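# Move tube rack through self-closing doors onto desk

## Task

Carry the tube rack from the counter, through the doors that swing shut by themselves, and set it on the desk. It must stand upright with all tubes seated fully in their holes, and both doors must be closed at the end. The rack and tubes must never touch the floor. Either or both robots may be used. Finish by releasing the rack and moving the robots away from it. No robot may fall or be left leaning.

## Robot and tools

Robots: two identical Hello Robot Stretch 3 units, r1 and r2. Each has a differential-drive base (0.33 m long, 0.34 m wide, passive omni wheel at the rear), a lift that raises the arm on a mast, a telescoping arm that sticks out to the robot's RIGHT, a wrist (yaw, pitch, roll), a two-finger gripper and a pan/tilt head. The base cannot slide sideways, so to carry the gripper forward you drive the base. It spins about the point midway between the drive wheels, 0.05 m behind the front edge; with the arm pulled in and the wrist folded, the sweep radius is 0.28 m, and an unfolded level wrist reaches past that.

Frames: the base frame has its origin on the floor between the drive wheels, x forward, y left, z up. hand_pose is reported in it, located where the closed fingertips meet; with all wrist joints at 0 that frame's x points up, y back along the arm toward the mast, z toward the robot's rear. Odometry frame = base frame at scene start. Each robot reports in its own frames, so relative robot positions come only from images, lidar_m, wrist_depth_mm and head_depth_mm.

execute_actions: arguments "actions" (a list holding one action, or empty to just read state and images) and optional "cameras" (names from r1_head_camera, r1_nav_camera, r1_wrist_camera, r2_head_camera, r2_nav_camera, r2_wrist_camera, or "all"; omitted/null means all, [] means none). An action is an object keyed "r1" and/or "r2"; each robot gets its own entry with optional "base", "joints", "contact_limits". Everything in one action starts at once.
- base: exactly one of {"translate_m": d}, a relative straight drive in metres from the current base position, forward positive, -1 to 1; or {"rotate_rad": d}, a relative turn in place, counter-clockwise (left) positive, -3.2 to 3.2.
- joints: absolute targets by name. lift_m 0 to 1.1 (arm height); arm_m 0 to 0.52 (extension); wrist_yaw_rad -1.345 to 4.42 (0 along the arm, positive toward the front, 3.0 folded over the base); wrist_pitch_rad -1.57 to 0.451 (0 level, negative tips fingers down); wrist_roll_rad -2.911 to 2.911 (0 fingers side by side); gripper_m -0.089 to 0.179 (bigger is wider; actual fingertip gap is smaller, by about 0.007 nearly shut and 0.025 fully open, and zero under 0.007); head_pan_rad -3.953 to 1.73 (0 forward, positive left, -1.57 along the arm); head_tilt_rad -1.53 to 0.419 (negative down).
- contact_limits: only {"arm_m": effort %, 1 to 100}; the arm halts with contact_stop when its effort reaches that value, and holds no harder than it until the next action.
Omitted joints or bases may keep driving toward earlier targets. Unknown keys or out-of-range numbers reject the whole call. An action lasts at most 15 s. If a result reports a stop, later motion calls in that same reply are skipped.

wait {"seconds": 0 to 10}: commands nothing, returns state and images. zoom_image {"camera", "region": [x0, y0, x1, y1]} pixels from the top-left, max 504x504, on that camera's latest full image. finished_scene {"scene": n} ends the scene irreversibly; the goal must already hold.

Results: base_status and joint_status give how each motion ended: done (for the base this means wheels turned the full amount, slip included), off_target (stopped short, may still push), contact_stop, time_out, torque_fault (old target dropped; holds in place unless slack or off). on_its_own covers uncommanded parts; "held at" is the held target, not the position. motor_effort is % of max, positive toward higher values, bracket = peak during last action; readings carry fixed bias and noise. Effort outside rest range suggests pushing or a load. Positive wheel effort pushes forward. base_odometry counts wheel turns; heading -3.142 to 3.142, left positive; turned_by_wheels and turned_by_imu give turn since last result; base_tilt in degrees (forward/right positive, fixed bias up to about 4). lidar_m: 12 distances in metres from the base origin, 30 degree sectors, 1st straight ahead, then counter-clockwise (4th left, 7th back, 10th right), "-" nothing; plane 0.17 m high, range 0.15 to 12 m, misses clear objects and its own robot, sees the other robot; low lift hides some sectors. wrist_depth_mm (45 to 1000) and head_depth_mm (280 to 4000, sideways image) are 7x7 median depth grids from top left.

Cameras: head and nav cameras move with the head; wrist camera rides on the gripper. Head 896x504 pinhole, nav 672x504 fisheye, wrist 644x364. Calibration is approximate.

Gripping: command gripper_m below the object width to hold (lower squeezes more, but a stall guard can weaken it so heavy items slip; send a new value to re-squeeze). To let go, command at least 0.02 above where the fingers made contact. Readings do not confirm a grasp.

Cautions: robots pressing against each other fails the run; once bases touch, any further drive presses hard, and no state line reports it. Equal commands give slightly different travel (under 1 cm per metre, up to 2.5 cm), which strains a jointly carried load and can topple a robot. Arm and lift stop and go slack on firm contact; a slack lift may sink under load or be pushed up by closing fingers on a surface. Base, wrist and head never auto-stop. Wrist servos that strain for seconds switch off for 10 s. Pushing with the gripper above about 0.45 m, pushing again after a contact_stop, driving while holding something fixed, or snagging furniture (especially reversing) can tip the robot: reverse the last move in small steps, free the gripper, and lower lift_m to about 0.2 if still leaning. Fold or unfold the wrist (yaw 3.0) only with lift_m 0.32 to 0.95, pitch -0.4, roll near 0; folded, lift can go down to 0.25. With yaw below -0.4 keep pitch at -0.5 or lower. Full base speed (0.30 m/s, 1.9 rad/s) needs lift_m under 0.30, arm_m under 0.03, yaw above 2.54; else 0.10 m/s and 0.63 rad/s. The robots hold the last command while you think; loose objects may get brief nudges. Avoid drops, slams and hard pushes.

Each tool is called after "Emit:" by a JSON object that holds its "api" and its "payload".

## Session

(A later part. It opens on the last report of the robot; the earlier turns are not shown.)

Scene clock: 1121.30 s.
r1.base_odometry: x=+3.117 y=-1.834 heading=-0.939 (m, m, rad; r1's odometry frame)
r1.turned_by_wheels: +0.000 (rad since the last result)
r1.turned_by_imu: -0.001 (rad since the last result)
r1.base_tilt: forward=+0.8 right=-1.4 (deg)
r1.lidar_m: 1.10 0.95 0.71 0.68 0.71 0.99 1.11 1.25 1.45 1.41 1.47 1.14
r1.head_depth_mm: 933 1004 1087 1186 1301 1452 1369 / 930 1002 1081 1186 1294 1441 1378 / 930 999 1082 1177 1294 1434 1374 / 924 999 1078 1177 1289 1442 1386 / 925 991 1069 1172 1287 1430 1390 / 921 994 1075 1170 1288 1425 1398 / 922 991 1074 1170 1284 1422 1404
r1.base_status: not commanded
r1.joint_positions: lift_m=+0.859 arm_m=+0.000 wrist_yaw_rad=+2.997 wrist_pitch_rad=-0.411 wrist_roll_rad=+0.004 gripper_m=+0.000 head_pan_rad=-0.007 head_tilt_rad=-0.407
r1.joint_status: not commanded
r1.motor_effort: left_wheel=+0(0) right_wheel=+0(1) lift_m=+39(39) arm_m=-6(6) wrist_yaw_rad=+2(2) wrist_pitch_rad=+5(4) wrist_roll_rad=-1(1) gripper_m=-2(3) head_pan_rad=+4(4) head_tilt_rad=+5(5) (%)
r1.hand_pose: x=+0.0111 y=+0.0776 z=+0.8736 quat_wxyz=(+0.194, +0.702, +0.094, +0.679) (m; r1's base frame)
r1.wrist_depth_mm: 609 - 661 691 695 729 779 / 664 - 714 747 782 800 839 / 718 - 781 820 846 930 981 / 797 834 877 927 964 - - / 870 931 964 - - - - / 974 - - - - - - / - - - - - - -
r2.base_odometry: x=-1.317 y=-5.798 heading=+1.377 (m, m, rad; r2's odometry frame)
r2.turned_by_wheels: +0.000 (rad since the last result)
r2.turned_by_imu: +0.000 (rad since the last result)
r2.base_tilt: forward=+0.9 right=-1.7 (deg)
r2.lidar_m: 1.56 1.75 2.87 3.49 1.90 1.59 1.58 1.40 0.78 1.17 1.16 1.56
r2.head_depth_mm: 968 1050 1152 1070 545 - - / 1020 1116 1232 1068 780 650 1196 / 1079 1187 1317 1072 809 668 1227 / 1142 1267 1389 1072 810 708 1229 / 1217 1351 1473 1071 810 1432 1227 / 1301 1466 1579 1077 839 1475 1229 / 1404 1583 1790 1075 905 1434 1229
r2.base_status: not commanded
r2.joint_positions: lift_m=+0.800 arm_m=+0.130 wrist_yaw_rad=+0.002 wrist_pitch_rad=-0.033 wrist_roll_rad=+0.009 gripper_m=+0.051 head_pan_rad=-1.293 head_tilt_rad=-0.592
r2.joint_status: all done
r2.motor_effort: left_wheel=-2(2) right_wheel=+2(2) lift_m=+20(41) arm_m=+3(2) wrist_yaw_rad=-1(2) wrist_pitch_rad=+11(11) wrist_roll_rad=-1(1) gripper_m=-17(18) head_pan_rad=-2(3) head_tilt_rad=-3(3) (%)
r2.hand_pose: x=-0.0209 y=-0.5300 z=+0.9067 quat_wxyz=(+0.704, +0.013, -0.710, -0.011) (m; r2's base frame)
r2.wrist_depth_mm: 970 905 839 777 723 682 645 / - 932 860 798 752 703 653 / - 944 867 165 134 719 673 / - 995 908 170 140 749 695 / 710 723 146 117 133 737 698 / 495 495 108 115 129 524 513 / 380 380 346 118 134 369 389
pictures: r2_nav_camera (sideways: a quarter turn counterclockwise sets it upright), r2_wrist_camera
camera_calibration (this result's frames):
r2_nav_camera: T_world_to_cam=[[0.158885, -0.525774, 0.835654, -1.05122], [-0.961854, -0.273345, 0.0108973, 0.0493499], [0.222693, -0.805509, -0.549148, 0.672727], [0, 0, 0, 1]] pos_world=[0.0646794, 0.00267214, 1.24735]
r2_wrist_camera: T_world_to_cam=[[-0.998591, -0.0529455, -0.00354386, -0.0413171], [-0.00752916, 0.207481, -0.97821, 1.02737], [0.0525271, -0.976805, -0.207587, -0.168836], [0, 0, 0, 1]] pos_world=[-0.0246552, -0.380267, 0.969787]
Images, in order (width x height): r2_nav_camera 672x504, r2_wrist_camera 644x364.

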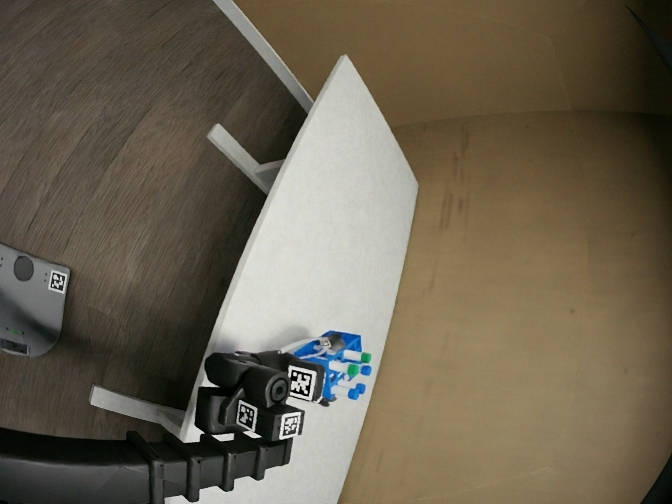

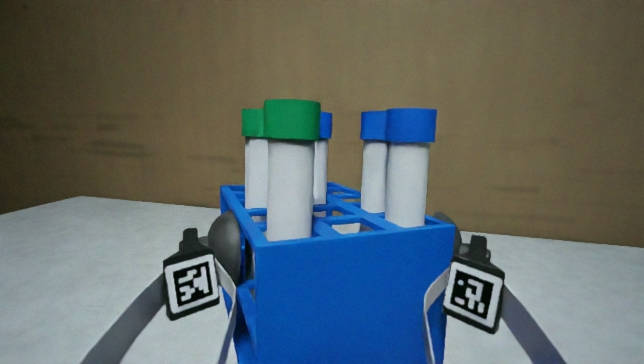

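Lift effort dropped to 20: likely resting already. Release.

Emit:
{"api": "execute_actions", "payload": {"actions": [{"r2":{"joints":{"gripper_m":0.14,"lift_m":0.81}}}], "cameras": ["r2_wrist_camera","r2_head_camera"]}}

Emit:
{"api": "execute_actions", "payload": {"actions": [{"r2":{"joints":{"arm_m":0.0,"lift_m":0.9,"head_tilt_rad":-0.45}}}], "cameras": ["r2_wrist_camera","r2_head_camera"]}}

Scene clock: 1125.50 s.
r1.base_odometry: x=+3.117 y=-1.834 heading=-0.939 (m, m, rad; r1's odometry frame)
r1.turned_by_wheels: +0.000 (rad since the last result)
r1.turned_by_imu: -0.001 (rad since the last result)
r1.base_tilt: forward=+0.8 right=-1.3 (deg)
r1.lidar_m: 1.10 0.95 0.71 0.68 0.71 0.99 1.11 1.25 1.46 1.41 1.47 1.15
r1.head_depth_mm: 931 999 1088 1181 1299 1449 1368 / 929 1002 1086 1181 1292 1441 1370 / 929 998 1082 1175 1299 1436 1376 / 926 994 1080 1179 1290 1435 1389 / 927 993 1069 1171 1290 1430 1392 / 922 990 1076 1167 1289 1429 1397 / 920 994 1071 1168 1280 1419 1407
r1.base_status: not commanded
r1.joint_positions: lift_m=+0.859 arm_m=+0.000 wrist_yaw_rad=+2.997 wrist_pitch_rad=-0.411 wrist_roll_rad=+0.004 gripper_m=+0.000 head_pan_rad=-0.007 head_tilt_rad=-0.407
r1.joint_status: not commanded
r1.motor_effort: left_wheel=+0(0) right_wheel=+1(1) lift_m=+38(39) arm_m=-6(6) wrist_yaw_rad=+2(2) wrist_pitch_rad=+5(4) wrist_roll_rad=-1(1) gripper_m=-2(2) head_pan_rad=+4(4) head_tilt_rad=+5(5) (%)
r1.hand_pose: x=+0.0111 y=+0.0776 z=+0.8736 quat_wxyz=(+0.194, +0.702, +0.094, +0.679) (m; r1's base frame)
r1.wrist_depth_mm: 610 - 658 673 696 731 755 / 652 - 715 726 808 783 866 / 734 - 776 853 868 935 967 / 791 822 887 923 977 - - / 891 921 953 - - - - / - - - - - - - / - - - - - - -
r2.base_odometry: x=-1.317 y=-5.798 heading=+1.377 (m, m, rad; r2's odometry frame)
r2.turned_by_wheels: +0.000 (rad since the last result)
r2.turned_by_imu: +0.000 (rad since the last result)
r2.base_tilt: forward=+1.0 right=-1.6 (deg)
r2.lidar_m: 1.55 1.75 2.86 3.51 1.90 1.59 1.59 1.40 0.78 1.17 1.16 1.56
r2.head_depth_mm: 965 1054 1151 1069 868 - 1172 / 1019 1114 1228 1070 809 649 1199 / 1078 1187 1315 1073 807 669 1232 / 1145 1268 1384 1072 808 709 1227 / 1218 1360 1476 1068 808 1433 1226 / 1305 1467 1578 1073 839 1468 1230 / 1402 1585 1790 1073 906 1431 1229
r2.base_status: not commanded
r2.joint_positions: lift_m=+0.809 arm_m=+0.130 wrist_yaw_rad=+0.002 wrist_pitch_rad=-0.025 wrist_roll_rad=+0.009 gripper_m=+0.140 head_pan_rad=-1.293 head_tilt_rad=-0.592
r2.joint_status: all done
r2.motor_effort: left_wheel=-1(2) right_wheel=+2(2) lift_m=+48(52) arm_m=+3(2) wrist_yaw_rad=+0(2) wrist_pitch_rad=+9(11) wrist_roll_rad=-1(1) gripper_m=+0(81) head_pan_rad=-3(2) head_tilt_rad=-3(3) (%)
r2.hand_pose: x=-0.0209 y=-0.5302 z=+0.9176 quat_wxyz=(+0.704, +0.010, -0.710, -0.009) (m; r2's base frame)
r2.wrist_depth_mm: 969 896 832 775 733 680 652 / - 928 853 794 744 690 659 / - 959 867 827 752 714 671 / - 991 898 852 784 731 690 / 758 831 756 764 773 730 702 / 521 - 523 529 537 - 543 / 399 395 400 404 404 391 409
pictures: r2_head_camera (sideways: a quarter turn clockwise sets it upright), r2_wrist_camera
camera_calibration (this result's frames):
r2_head_camera: T_world_to_cam=[[-0.16568, 0.488349, -0.856776, 1.13547], [0.942638, 0.333723, 0.00793355, -0.0107431], [0.2898, -0.806315, -0.515628, 0.630197], [0, 0, 0, 1]] pos_world=[0.0156209, -0.0427855, 1.29788]
r2_wrist_camera: T_world_to_cam=[[-0.998591, -0.0529682, -0.0031694, -0.0416471], [-0.00751228, 0.200249, -0.979716, 1.03561], [0.0525285, -0.978312, -0.200364, -0.174241], [0, 0, 0, 1]] pos_world=[-0.024656, -0.380047, 0.979561]
Images, in order (width x height): r2_head_camera 896x504, r2_wrist_camera 644x364.

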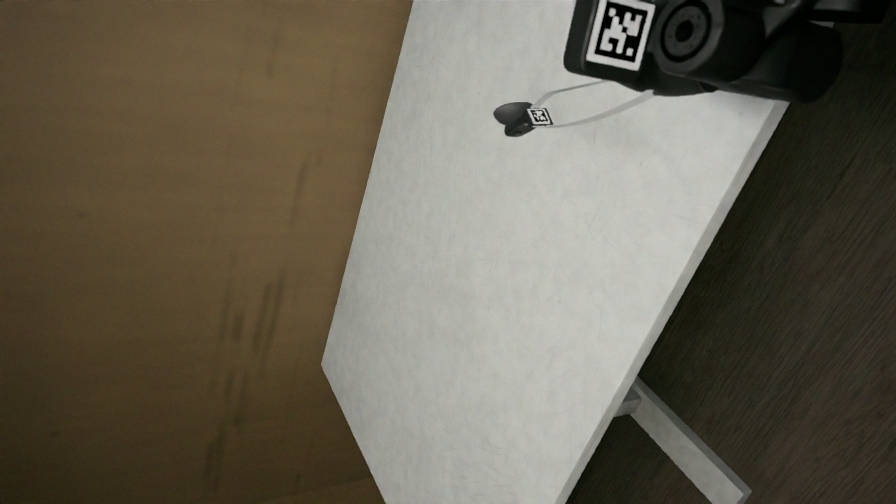

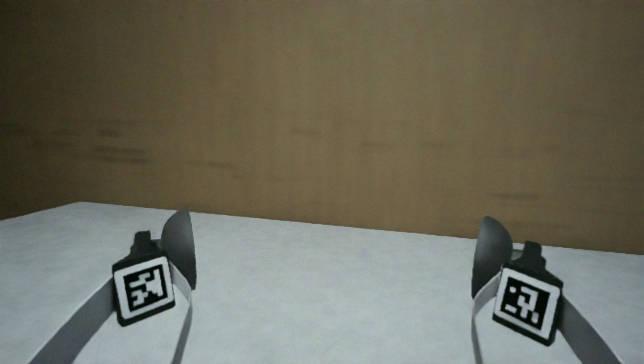

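Scene clock: 1127.70 s.
r1.base_odometry: x=+3.117 y=-1.834 heading=-0.939 (m, m, rad; r1's odometry frame)
r1.turned_by_wheels: +0.000 (rad since the last result)
r1.turned_by_imu: -0.001 (rad since the last result)
r1.base_tilt: forward=+0.8 right=-1.4 (deg)
r1.lidar_m: 1.10 0.95 0.71 0.68 0.72 0.99 1.11 1.25 1.45 1.41 1.48 1.14
r1.head_depth_mm: 932 1002 1085 1185 1297 1444 1366 / 931 1000 1084 1187 1305 1443 1369 / 931 999 1081 1175 1300 1444 1375 / 927 999 1080 1175 1293 1435 1388 / 925 995 1064 1169 1288 1430 1396 / 924 993 1078 1172 1284 1425 1396 / 923 991 1075 1165 1284 1431 1404
r1.base_status: not commanded
r1.joint_positions: lift_m=+0.859 arm_m=+0.000 wrist_yaw_rad=+2.997 wrist_pitch_rad=-0.411 wrist_roll_rad=+0.004 gripper_m=+0.000 head_pan_rad=-0.007 head_tilt_rad=-0.407
r1.joint_status: not commanded
r1.motor_effort: left_wheel=+0(0) right_wheel=+0(1) lift_m=+39(39) arm_m=-6(6) wrist_yaw_rad=+2(2) wrist_pitch_rad=+4(4) wrist_roll_rad=-1(1) gripper_m=-2(2) head_pan_rad=+4(4) head_tilt_rad=+5(5) (%)
r1.hand_pose: x=+0.0111 y=+0.0776 z=+0.8736 quat_wxyz=(+0.194, +0.702, +0.094, +0.679) (m; r1's base frame)
r1.wrist_depth_mm: 617 - 654 681 726 744 786 / 664 - 691 760 786 820 858 / 735 - 772 820 860 902 981 / 790 826 865 917 948 - - / 893 921 956 - - - - / 992 - - - - - - / - - - - - - -
r2.base_odometry: x=-1.317 y=-5.798 heading=+1.377 (m, m, rad; r2's odometry frame)
r2.turned_by_wheels: +0.000 (rad since the last result)
r2.turned_by_imu: +0.000 (rad since the last result)
r2.base_tilt: forward=+0.9 right=-1.6 (deg)
r2.lidar_m: 1.55 1.75 2.87 3.50 1.89 1.59 1.59 1.40 0.78 1.17 1.16 1.56
r2.head_depth_mm: 973 1036 1113 1189 962 773 - / 1026 1100 1183 1251 1007 734 593 / 1086 1162 1263 1308 960 731 627 / 1151 1245 1350 1384 956 731 1236 / 1228 1332 1455 1385 960 733 1327 / 1311 1440 1577 1389 957 781 1330 / 1416 1561 1729 1810 954 1496 1327
r2.base_status: not commanded
r2.joint_positions: lift_m=+0.899 arm_m=+0.002 wrist_yaw_rad=+0.002 wrist_pitch_rad=-0.024 wrist_roll_rad=+0.009 gripper_m=+0.140 head_pan_rad=-1.293 head_tilt_rad=-0.458
r2.joint_status: all done
joint sent to its limit — the command would take r2.arm_m past its lower limit, so that joint was sent only as far as its limit.
r2.motor_effort: left_wheel=-1(2) right_wheel=+2(3) lift_m=+48(49) arm_m=-3(2) wrist_yaw_rad=-1(1) wrist_pitch_rad=+8(8) wrist_roll_rad=-1(1) gripper_m=+0(1) head_pan_rad=-3(2) head_tilt_rad=+2(15) (%)
r2.hand_pose: x=-0.0210 y=-0.4031 z=+1.0081 quat_wxyz=(+0.704, +0.009, -0.710, -0.008) (m; r2's base frame)
r2.wrist_depth_mm: - - 954 889 842 768 746 / - - 983 908 856 811 767 / - - - 945 885 824 769 / - - - 991 920 856 793 / - - - 966 919 865 823 / 699 - 712 707 717 - 727 / 532 535 541 542 548 523 554
pictures: r2_head_camera (sideways: a quarter turn clockwise sets it upright), r2_wrist_camera
camera_calibration (this result's frames):
r2_head_camera: T_world_to_cam=[[-0.132859, 0.373254, -0.918167, 1.21535], [0.942504, 0.334193, -0.00052417, 0.000268047], [0.306649, -0.865446, -0.396194, 0.474685], [0, 0, 0, 1]] pos_world=[0.0156562, -0.042911, 1.30396]
r2_wrist_camera: T_world_to_cam=[[-0.998607, -0.0526754, -0.00307874, -0.0346735], [-0.00744927, 0.198504, -0.980072, 1.09844], [0.0522368, -0.978684, -0.19862, -0.0335967], [0, 0, 0, 1]] pos_world=[-0.0246876, -0.252751, 1.06977]
Images, in order (width x height): r2_head_camera 896x504, r2_wrist_camera 644x364.

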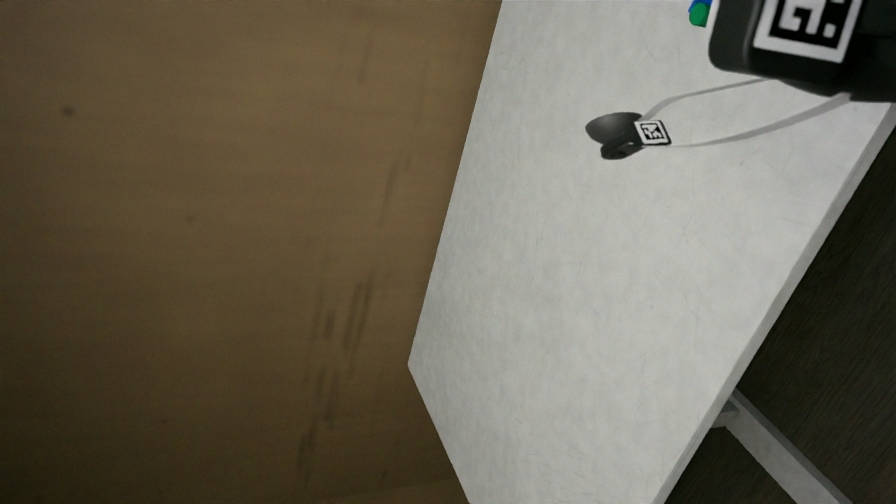

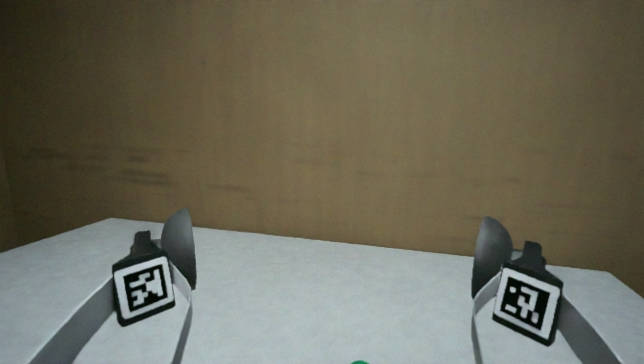

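Emit:
{"api": "execute_actions", "payload": {"actions": [{"r2":{"joints":{"lift_m":1.05,"wrist_pitch_rad":-0.7,"head_pan_rad":-1.6,"head_tilt_rad":-0.9}}}], "cameras": ["r2_wrist_camera","r2_head_camera","r2_nav_camera"]}}

Scene clock: 1131.90 s.
r1.base_odometry: x=+3.117 y=-1.834 heading=-0.939 (m, m, rad; r1's odometry frame)
r1.turned_by_wheels: +0.000 (rad since the last result)
r1.turned_by_imu: -0.001 (rad since the last result)
r1.base_tilt: forward=+0.7 right=-1.4 (deg)
r1.lidar_m: 1.10 0.95 0.70 0.68 0.71 0.99 1.11 1.25 1.45 1.40 1.47 1.14
r1.head_depth_mm: 932 1000 1085 1186 1306 1441 1362 / 930 1001 1084 1180 1302 1442 1367 / 930 997 1080 1178 1298 1438 1376 / 928 995 1078 1175 1298 1435 1387 / 924 992 1065 1170 1289 1432 1385 / 923 996 1072 1173 1284 1422 1393 / 923 990 1074 1171 1284 1423 1414
r1.base_status: not commanded
r1.joint_positions: lift_m=+0.859 arm_m=+0.000 wrist_yaw_rad=+2.997 wrist_pitch_rad=-0.411 wrist_roll_rad=+0.004 gripper_m=+0.000 head_pan_rad=-0.007 head_tilt_rad=-0.407
r1.joint_status: not commanded
r1.motor_effort: left_wheel=+0(0) right_wheel=+0(1) lift_m=+40(39) arm_m=-6(6) wrist_yaw_rad=+2(2) wrist_pitch_rad=+5(5) wrist_roll_rad=-1(1) gripper_m=-3(2) head_pan_rad=+5(4) head_tilt_rad=+5(5) (%)
r1.hand_pose: x=+0.0111 y=+0.0776 z=+0.8736 quat_wxyz=(+0.194, +0.702, +0.094, +0.679) (m; r1's base frame)
r1.wrist_depth_mm: 617 - 654 684 724 742 783 / 657 - 708 738 784 815 865 / 729 - 787 833 866 939 972 / 799 834 879 930 962 - - / 898 931 974 - - - - / 980 - - - - - - / - - - - - - -
r2.base_odometry: x=-1.317 y=-5.798 heading=+1.377 (m, m, rad; r2's odometry frame)
r2.turned_by_wheels: +0.000 (rad since the last result)
r2.turned_by_imu: +0.000 (rad since the last result)
r2.base_tilt: forward=+0.9 right=-1.7 (deg)
r2.lidar_m: 1.56 1.75 2.87 3.50 1.90 1.59 1.59 1.40 0.78 1.17 1.17 1.56
r2.head_depth_mm: - - - - 1343 1240 1102 / - - - - - 1251 1107 / - - - - 1390 1252 1127 / 1057 1148 901 722 1384 1257 1130 / 1086 1155 903 741 1418 1256 1111 / 1115 1160 905 745 1448 1262 1113 / 1147 1162 911 768 1461 1259 1113
r2.base_status: not commanded
r2.joint_positions: lift_m=+1.049 arm_m=+0.002 wrist_yaw_rad=+0.002 wrist_pitch_rad=-0.710 wrist_roll_rad=+0.009 gripper_m=+0.140 head_pan_rad=-1.593 head_tilt_rad=-0.888
r2.joint_status: all done
r2.motor_effort: left_wheel=-1(2) right_wheel=+2(2) lift_m=+48(49) arm_m=-2(3) wrist_yaw_rad=-1(1) wrist_pitch_rad=+3(7) wrist_roll_rad=-1(1) gripper_m=+1(0) head_pan_rad=-2(18) head_tilt_rad=-5(23) (%)
r2.hand_pose: x=-0.0213 y=-0.3261 z=+1.0029 quat_wxyz=(+0.661, +0.245, -0.665, -0.247) (m; r2's base frame)
r2.wrist_depth_mm: - 993 952 912 881 834 790 / 802 805 784 774 777 757 760 / 666 664 663 649 646 639 637 / 580 575 566 563 545 557 556 / 537 516 506 486 481 499 485 / - - 469 448 443 - 437 / - - - - 418 397 396
pictures: r2_head_camera (sideways: a quarter turn clockwise sets it upright), r2_nav_camera (sideways: a quarter turn counterclockwise sets it upright), r2_wrist_camera
camera_calibration (this result's frames):
r2_head_camera: T_world_to_cam=[[-0.00903385, 0.742923, -0.669316, 0.890171], [0.99904, 0.0353976, 0.0258062, -0.0343489], [0.0428642, -0.668441, -0.742529, 0.92686], [0, 0, 0, 1]] pos_world=[0.00262842, -0.0405614, 1.28491]
r2_nav_camera: T_world_to_cam=[[-0.0083429, -0.769029, 0.63916, -0.794103], [-0.999749, 0.0197195, 0.0106767, 0.0498725], [-0.0208146, -0.63891, -0.769, 0.96018], [0, 0, 0, 1]] pos_world=[0.0632206, 0.0017972, 1.2454]
r2_wrist_camera: T_world_to_cam=[[-0.998656, -0.0386762, -0.03449, 0.00517498], [-0.00816782, 0.774719, -0.632252, 0.917095], [0.0511732, -0.631121, -0.773994, 0.731092], [0, 0, 0, 1]] pos_world=[-0.0247536, -0.248884, 1.14588]
Images, in order (width x height): r2_head_camera 896x504, r2_nav_camera 672x504, r2_wrist_camera 644x364.

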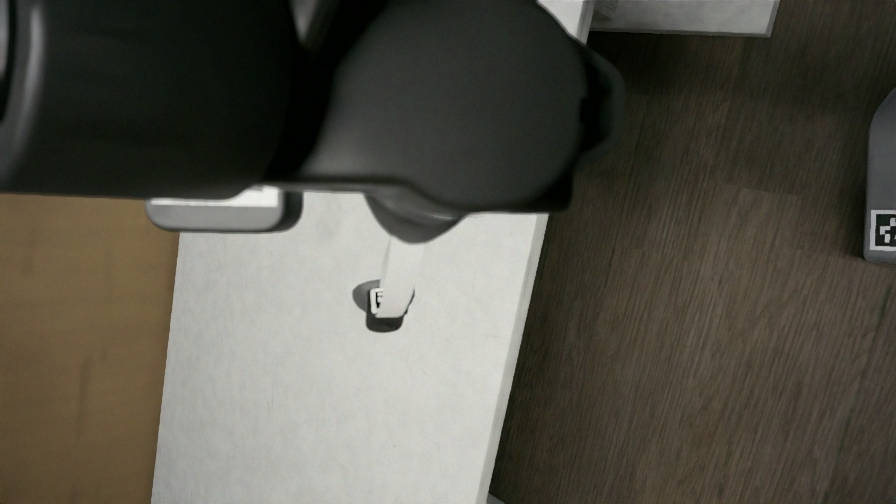

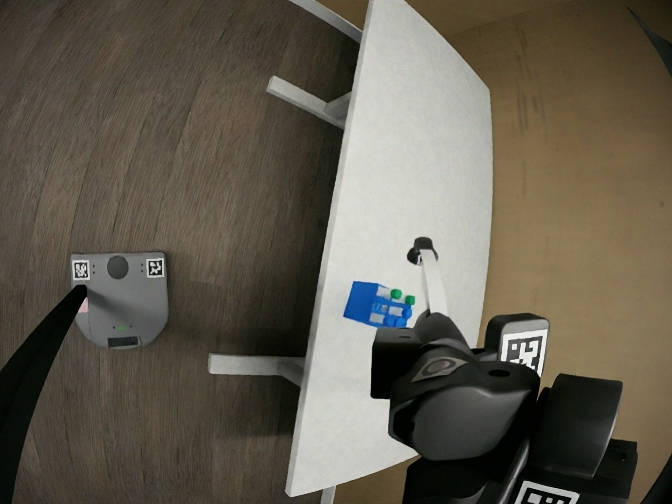

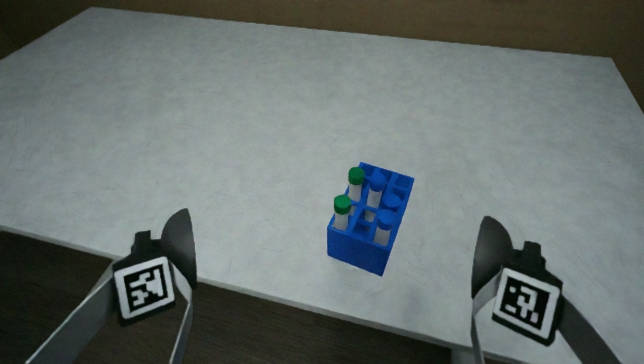

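Emit:
{"api": "zoom_image", "payload": {"camera": "r2_wrist_camera", "region": [300, 150, 440, 290]}}

Region (300, 150, 440, 290) of r2_wrist_camera's 644x364 image, scaled by 3.600.

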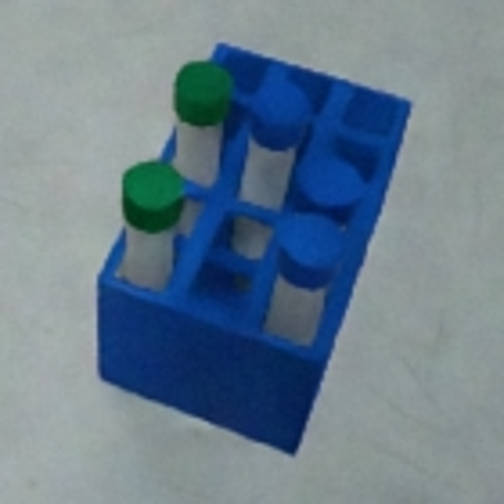

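Emit:
{"api": "execute_actions", "payload": {"actions": [{"r2":{"joints":{"lift_m":0.77,"wrist_pitch_rad":0.0}}}], "cameras": ["r2_wrist_camera"]}}

Emit:
{"api": "zoom_image", "payload": {"camera": "r2_wrist_camera", "region": [220, 120, 460, 360]}}

Scene clock: 1141.67 s.
r1.base_odometry: x=+3.117 y=-1.834 heading=-0.939 (m, m, rad; r1's odometry frame)
r1.turned_by_wheels: +0.000 (rad since the last result)
r1.turned_by_imu: -0.001 (rad since the last result)
r1.base_tilt: forward=+0.8 right=-1.4 (deg)
r1.lidar_m: 1.10 0.95 0.70 0.68 0.72 0.99 1.11 1.25 1.45 1.41 1.47 1.14
r1.head_depth_mm: 931 1001 1086 1184 1301 1446 1371 / 928 999 1083 1182 1306 1441 1374 / 928 998 1081 1180 1301 1446 1378 / 928 995 1079 1181 1293 1437 1381 / 927 995 1066 1171 1286 1428 1390 / 923 993 1073 1169 1288 1422 1402 / 922 993 1068 1168 1283 1420 1411
r1.base_status: not commanded
r1.joint_positions: lift_m=+0.859 arm_m=+0.000 wrist_yaw_rad=+2.997 wrist_pitch_rad=-0.411 wrist_roll_rad=+0.004 gripper_m=+0.000 head_pan_rad=-0.007 head_tilt_rad=-0.407
r1.joint_status: not commanded
r1.motor_effort: left_wheel=+0(0) right_wheel=+0(1) lift_m=+38(40) arm_m=-6(6) wrist_yaw_rad=+2(1) wrist_pitch_rad=+4(4) wrist_roll_rad=-1(1) gripper_m=-3(3) head_pan_rad=+4(4) head_tilt_rad=+5(5) (%)
r1.hand_pose: x=+0.0111 y=+0.0776 z=+0.8736 quat_wxyz=(+0.194, +0.702, +0.094, +0.679) (m; r1's base frame)
r1.wrist_depth_mm: 616 - 656 690 708 749 778 / 665 - 714 735 791 848 845 / 726 - 795 830 879 935 987 / 796 838 877 926 - - - / 883 942 959 - - - - / 997 - - - - - - / - - - - - - -
r2.base_odometry: x=-1.317 y=-5.798 heading=+1.377 (m, m, rad; r2's odometry frame)
r2.turned_by_wheels: +0.000 (rad since the last result)
r2.turned_by_imu: +0.000 (rad since the last result)
r2.base_tilt: forward=+0.8 right=-1.7 (deg)
r2.lidar_m: 1.56 1.75 2.87 3.50 1.90 1.59 1.58 1.40 0.78 1.17 1.16 1.56
r2.head_depth_mm: 978 1081 892 734 667 - - / 1006 1095 894 701 669 - 1069 / 1030 1121 895 671 - - 1117 / 1056 1147 903 740 1390 1258 1116 / 1085 1153 904 744 1417 1257 1109 / 1115 1159 906 746 1450 1256 1114 / 1150 1164 909 765 1453 1261 1119
r2.base_status: not commanded
r2.joint_positions: lift_m=+0.771 arm_m=+0.002 wrist_yaw_rad=+0.002 wrist_pitch_rad=-0.024 wrist_roll_rad=+0.009 gripper_m=+0.140 head_pan_rad=-1.593 head_tilt_rad=-0.888
r2.joint_status: all done
r2.motor_effort: left_wheel=-2(2) right_wheel=+2(2) lift_m=+19(41) arm_m=-2(2) wrist_yaw_rad=+0(2) wrist_pitch_rad=+8(9) wrist_roll_rad=-1(1) gripper_m=+0(0) head_pan_rad=-3(3) head_tilt_rad=-4(4) (%)
r2.hand_pose: x=-0.0210 y=-0.4030 z=+0.8789 quat_wxyz=(+0.704, +0.009, -0.710, -0.008) (m; r2's base frame)
r2.wrist_depth_mm: - - 945 896 831 786 750 / - - 991 928 856 814 771 / - - - 940 879 824 781 / - - - 972 895 839 796 / 652 713 659 660 673 748 683 / 446 - 454 403 278 - 462 / 342 342 343 252 242 334 351
pictures: r2_wrist_camera
camera_calibration (this result's frames):
r2_wrist_camera: T_world_to_cam=[[-0.998607, -0.052672, -0.00311954, -0.0350325], [-0.00745058, 0.199291, -0.979912, 0.97199], [0.0522356, -0.978524, -0.199406, -0.0584687], [0, 0, 0, 1]] pos_world=[-0.0246877, -0.252767, 0.940696]
Images, in order (width x height): r2_wrist_camera 644x364.

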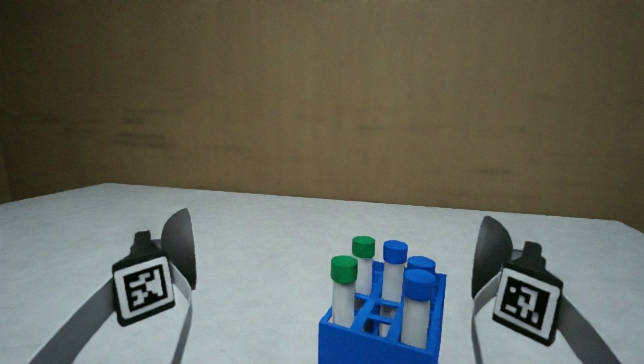

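Region (220, 120, 460, 360) of r2_wrist_camera's 644x364 image, scaled by 2.100.

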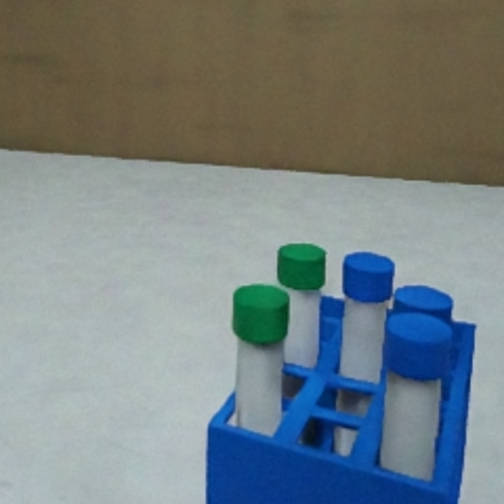

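Emit:
{"api": "execute_actions", "payload": {"actions": [{"r2":{"joints":{"lift_m":0.69,"wrist_pitch_rad":0.1}}}], "cameras": ["r2_wrist_camera"]}}

Emit:
{"api": "zoom_image", "payload": {"camera": "r2_wrist_camera", "region": [240, 120, 480, 360]}}

Scene clock: 1150.87 s.
r1.base_odometry: x=+3.117 y=-1.834 heading=-0.939 (m, m, rad; r1's odometry frame)
r1.turned_by_wheels: +0.000 (rad since the last result)
r1.turned_by_imu: -0.001 (rad since the last result)
r1.base_tilt: forward=+0.7 right=-1.4 (deg)
r1.lidar_m: 1.10 0.95 0.71 0.68 0.71 0.99 1.11 1.25 1.45 1.40 1.47 1.14
r1.head_depth_mm: 930 1000 1088 1184 1304 1444 1361 / 931 1001 1084 1184 1304 1440 1366 / 928 1001 1083 1186 1291 1439 1373 / 927 995 1080 1176 1291 1435 1381 / 924 992 1066 1170 1288 1429 1391 / 920 991 1070 1167 1283 1425 1398 / 922 993 1071 1168 1281 1421 1408
r1.base_status: not commanded
r1.joint_positions: lift_m=+0.859 arm_m=+0.000 wrist_yaw_rad=+2.997 wrist_pitch_rad=-0.411 wrist_roll_rad=+0.004 gripper_m=+0.000 head_pan_rad=-0.007 head_tilt_rad=-0.407
r1.joint_status: not commanded
r1.motor_effort: left_wheel=+0(0) right_wheel=+0(1) lift_m=+39(39) arm_m=-6(6) wrist_yaw_rad=+2(2) wrist_pitch_rad=+4(4) wrist_roll_rad=-1(1) gripper_m=-3(3) head_pan_rad=+4(4) head_tilt_rad=+5(5) (%)
r1.hand_pose: x=+0.0111 y=+0.0776 z=+0.8736 quat_wxyz=(+0.194, +0.702, +0.094, +0.679) (m; r1's base frame)
r1.wrist_depth_mm: 610 - 659 684 718 749 780 / 668 - 716 765 787 819 874 / 731 - 784 817 877 943 969 / 815 840 886 938 972 - - / 883 919 956 - - - - / - - - - - - - / - - - - - - -
r2.base_odometry: x=-1.317 y=-5.798 heading=+1.377 (m, m, rad; r2's odometry frame)
r2.turned_by_wheels: +0.000 (rad since the last result)
r2.turned_by_imu: +0.000 (rad since the last result)
r2.base_tilt: forward=+0.9 right=-1.6 (deg)
r2.lidar_m: 1.55 1.75 2.87 3.52 1.90 1.59 1.59 1.40 0.78 1.17 1.16 1.56
r2.head_depth_mm: 980 1078 890 735 668 1273 - / 1002 1098 894 719 1349 1297 - / 1031 1117 896 671 671 - 1108 / 1058 1148 902 751 1414 1253 1108 / 1089 1153 905 744 1412 1258 1115 / 1114 1158 908 745 1452 1260 1112 / 1147 1163 910 767 1455 1262 1117
r2.base_status: not commanded
r2.joint_positions: lift_m=+0.691 arm_m=+0.002 wrist_yaw_rad=+0.002 wrist_pitch_rad=+0.075 wrist_roll_rad=+0.009 gripper_m=+0.140 head_pan_rad=-1.593 head_tilt_rad=-0.888
r2.joint_status: all done
r2.motor_effort: left_wheel=-1(2) right_wheel=+2(2) lift_m=+19(17) arm_m=-2(2) wrist_yaw_rad=+0(2) wrist_pitch_rad=+8(9) wrist_roll_rad=-1(1) gripper_m=+1(0) head_pan_rad=-4(3) head_tilt_rad=-4(4) (%)
r2.hand_pose: x=-0.0210 y=-0.4048 z=+0.8245 quat_wxyz=(+0.704, -0.026, -0.709, +0.027) (m; r2's base frame)
r2.wrist_depth_mm: - - - 915 868 812 769 / - - - 932 886 819 780 / - - - 962 896 827 783 / - - - 962 891 839 787 / 611 707 623 502 266 763 666 / 375 - 381 234 213 - 400 / 287 273 276 237 215 267 287
pictures: r2_wrist_camera
camera_calibration (this result's frames):
r2_wrist_camera: T_world_to_cam=[[-0.998603, -0.0528089, 0.00197193, -0.0395242], [-0.00729187, 0.100737, -0.994886, 0.8915], [0.0523402, -0.993511, -0.100982, -0.158244], [0, 0, 0, 1]] pos_world=[-0.0246857, -0.249112, 0.871039]
Images, in order (width x height): r2_wrist_camera 644x364.

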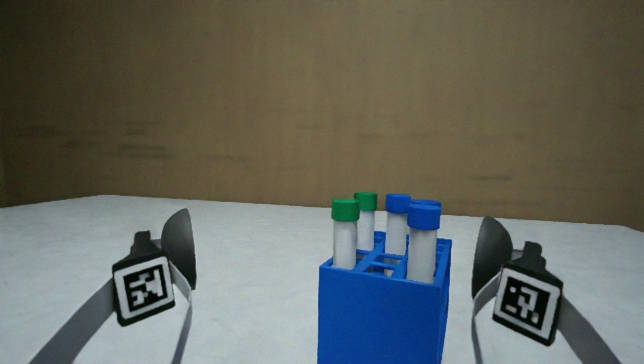

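Region (240, 120, 480, 360) of r2_wrist_camera's 644x364 image, scaled by 2.100.

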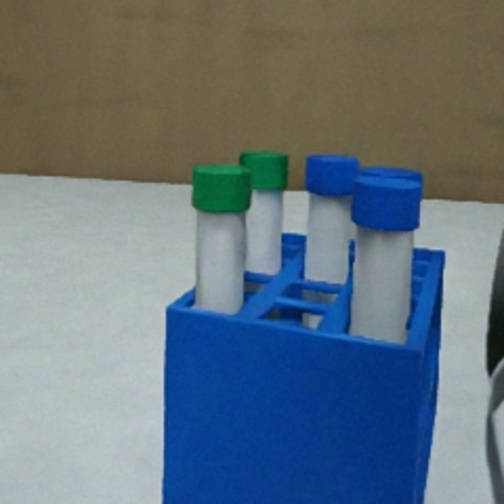

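Emit:
{"api": "execute_actions", "payload": {"actions": [{"r2":{"joints":{"lift_m":1.0,"wrist_pitch_rad":-0.4}}}], "cameras": []}}

Emit:
{"api": "execute_actions", "payload": {"actions": [{"r2":{"joints":{"wrist_yaw_rad":2.5},"base":{"translate_m":0.3}}}], "cameras": ["r2_nav_camera"]}}

Emit:
{"api": "finished_scene", "payload": {"scene": 1}}

Scene clock: 1157.77 s.
r1.base_odometry: x=+3.117 y=-1.834 heading=-0.939 (m, m, rad; r1's odometry frame)
r1.turned_by_wheels: +0.000 (rad since the last result)
r1.turned_by_imu: -0.002 (rad since the last result)
r1.base_tilt: forward=+0.8 right=-1.5 (deg)
r1.lidar_m: 1.10 0.95 0.71 0.68 0.71 0.99 1.11 1.25 1.45 1.41 1.47 1.14
r1.head_depth_mm: 934 1004 1087 1184 1296 1448 1370 / 931 1001 1084 1182 1298 1445 1371 / 929 996 1083 1176 1291 1436 1373 / 928 997 1076 1179 1293 1434 1376 / 926 995 1063 1178 1289 1426 1393 / 921 996 1077 1171 1276 1421 1398 / 923 990 1072 1163 1286 1419 1408
r1.base_status: not commanded
r1.joint_positions: lift_m=+0.859 arm_m=+0.000 wrist_yaw_rad=+2.997 wrist_pitch_rad=-0.411 wrist_roll_rad=+0.004 gripper_m=+0.000 head_pan_rad=-0.007 head_tilt_rad=-0.407
r1.joint_status: not commanded
r1.motor_effort: left_wheel=+0(0) right_wheel=+1(0) lift_m=+39(39) arm_m=-6(6) wrist_yaw_rad=+2(2) wrist_pitch_rad=+4(4) wrist_roll_rad=-1(1) gripper_m=-2(2) head_pan_rad=+5(4) head_tilt_rad=+5(5) (%)
r1.hand_pose: x=+0.0111 y=+0.0776 z=+0.8736 quat_wxyz=(+0.194, +0.702, +0.094, +0.679) (m; r1's base frame)
r1.wrist_depth_mm: 615 - 649 685 717 743 795 / 668 - 712 741 776 822 865 / 714 - 798 819 862 903 941 / 808 817 885 937 964 - - / 906 933 960 - - - - / 998 - - - - - - / - - - - - - -
r2.base_odometry: x=-1.317 y=-5.798 heading=+1.377 (m, m, rad; r2's odometry frame)
r2.turned_by_wheels: +0.000 (rad since the last result)
r2.turned_by_imu: +0.000 (rad since the last result)
r2.base_tilt: forward=+1.0 right=-1.7 (deg)
r2.lidar_m: 1.56 1.75 2.87 3.50 1.90 1.59 1.59 1.41 0.78 1.17 1.16 1.56
r2.head_depth_mm: 977 1089 - - - 1210 1102 / 1004 1105 - - - 1228 1106 / 1031 1143 - - - 1239 1125 / 1059 1150 900 723 1384 1254 1128 / 1083 1151 932 744 1420 1255 1112 / 1114 1162 907 745 1451 1262 1117 / 1146 1164 910 766 1456 1264 1114
r2.base_status: not commanded
r2.joint_positions: lift_m=+0.999 arm_m=+0.002 wrist_yaw_rad=+0.002 wrist_pitch_rad=-0.414 wrist_roll_rad=+0.009 gripper_m=+0.140 head_pan_rad=-1.593 head_tilt_rad=-0.888
r2.joint_status: all done
r2.motor_effort: left_wheel=-2(1) right_wheel=+2(3) lift_m=+48(51) arm_m=-3(2) wrist_yaw_rad=-1(0) wrist_pitch_rad=+4(9) wrist_roll_rad=-1(1) gripper_m=+0(0) head_pan_rad=-3(2) head_tilt_rad=-4(4) (%)
r2.hand_pose: x=-0.0211 y=-0.3723 z=+1.0130 quat_wxyz=(+0.689, +0.146, -0.695, -0.146) (m; r2's base frame)
r2.wrist_depth_mm: - - 925 874 817 773 716 / - - - 936 886 826 776 / - - - 973 943 871 836 / 767 770 762 755 764 756 768 / 620 636 612 610 613 623 607 / 512 - 510 493 475 - 507 / 457 439 437 426 413 422 438
pictures: none
No camera images: the call's "cameras" was empty. Leave "cameras" out to get every camera's image.

Scene clock: 1161.73 s.
r1.base_odometry: x=+3.117 y=-1.834 heading=-0.939 (m, m, rad; r1's odometry frame)
r1.turned_by_wheels: +0.000 (rad since the last result)
r1.turned_by_imu: -0.001 (rad since the last result)
r1.base_tilt: forward=+0.8 right=-1.5 (deg)
r1.lidar_m: 1.10 0.95 0.70 0.68 0.71 0.99 1.11 1.25 1.45 1.41 1.47 1.14
r1.head_depth_mm: 931 1004 1086 1186 1301 1446 1365 / 930 999 1085 1181 1299 1435 1366 / 925 998 1081 1181 1298 1436 1378 / 929 997 1080 1176 1293 1433 1384 / 926 992 1065 1172 1286 1428 1389 / 926 992 1076 1170 1284 1428 1398 / 921 994 1071 1167 1286 1418 1405
r1.base_status: not commanded
r1.joint_positions: lift_m=+0.859 arm_m=+0.000 wrist_yaw_rad=+2.997 wrist_pitch_rad=-0.411 wrist_roll_rad=+0.004 gripper_m=+0.000 head_pan_rad=-0.007 head_tilt_rad=-0.407
r1.joint_status: not commanded
r1.motor_effort: left_wheel=+0(0) right_wheel=-1(1) lift_m=+39(39) arm_m=-5(6) wrist_yaw_rad=+2(2) wrist_pitch_rad=+5(5) wrist_roll_rad=-1(1) gripper_m=-2(2) head_pan_rad=+4(4) head_tilt_rad=+5(5) (%)
r1.hand_pose: x=+0.0111 y=+0.0776 z=+0.8736 quat_wxyz=(+0.194, +0.702, +0.094, +0.679) (m; r1's base frame)
r1.wrist_depth_mm: 609 - 658 675 705 723 785 / 674 - 710 727 776 818 851 / 713 - 792 803 860 925 962 / 779 838 875 920 955 - - / 851 898 948 - - - - / 982 - - - - - - / - - - - - - -
r2.base_odometry: x=-1.259 y=-5.504 heading=+1.377 (m, m, rad; r2's odometry frame)
r2.turned_by_wheels: +0.000 (rad since the last result)
r2.turned_by_imu: +0.001 (rad since the last result)
r2.base_tilt: forward=+0.9 right=-1.6 (deg)
r2.lidar_m: 1.26 1.42 2.31 3.50 2.23 1.88 1.87 0.98 1.24 1.23 1.00 1.26
r2.head_depth_mm: 1032 1128 - - 1403 1247 1103 / 1061 1140 - - - 1248 1107 / 1086 1143 - - - - 1118 / 1118 1144 - - 1508 - - / 1145 1153 937 1588 1446 - - / 1178 1159 908 808 1448 - - / 1214 1162 910 1598 1443 - -
r2.base_status: done
r2.joint_positions: lift_m=+0.999 arm_m=+0.002 wrist_yaw_rad=+2.497 wrist_pitch_rad=-0.414 wrist_roll_rad=+0.009 gripper_m=+0.140 head_pan_rad=-1.593 head_tilt_rad=-0.888
r2.joint_status: all done
r2.motor_effort: left_wheel=-2(2) right_wheel=+2(7) lift_m=+48(48) arm_m=-3(2) wrist_yaw_rad=+2(3) wrist_pitch_rad=+5(4) wrist_roll_rad=-1(1) gripper_m=+0(1) head_pan_rad=-3(3) head_tilt_rad=-5(4) (%)
r2.hand_pose: x=+0.1139 y=+0.0323 z=+1.0130 quat_wxyz=(+0.357, +0.705, -0.083, +0.607) (m; r2's base frame)
r2.wrist_depth_mm: - - - - - - - / - - - - - - - / - - - - - - - / - - - - - - - / - - - - - - - / - - - - - - - / - - - - - - -
pictures: r2_nav_camera (sideways: a quarter turn counterclockwise sets it upright)
camera_calibration (this result's frames):
r2_nav_camera: T_world_to_cam=[[-0.00842, -0.769073, 0.639105, -0.794031], [-0.999747, 0.0198177, 0.0106765, 0.0498727], [-0.0208766, -0.638853, -0.769045, 0.960239], [0, 0, 0, 1]] pos_world=[0.0632208, 0.00179557, 1.2454]
Images, in order (width x height): r2_nav_camera 672x504.

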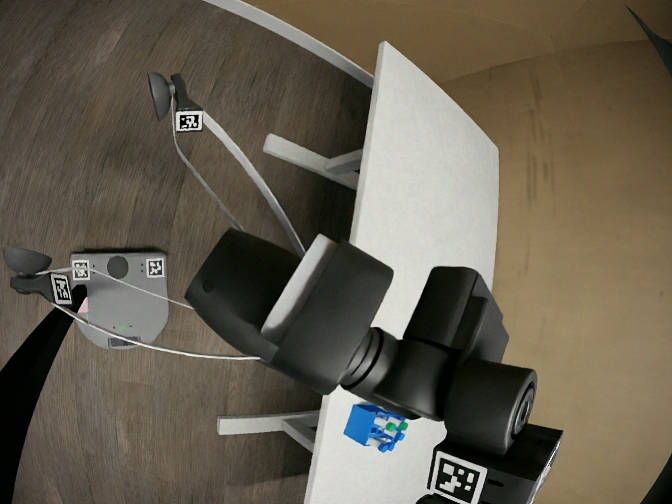

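The scene is finished: the task was done.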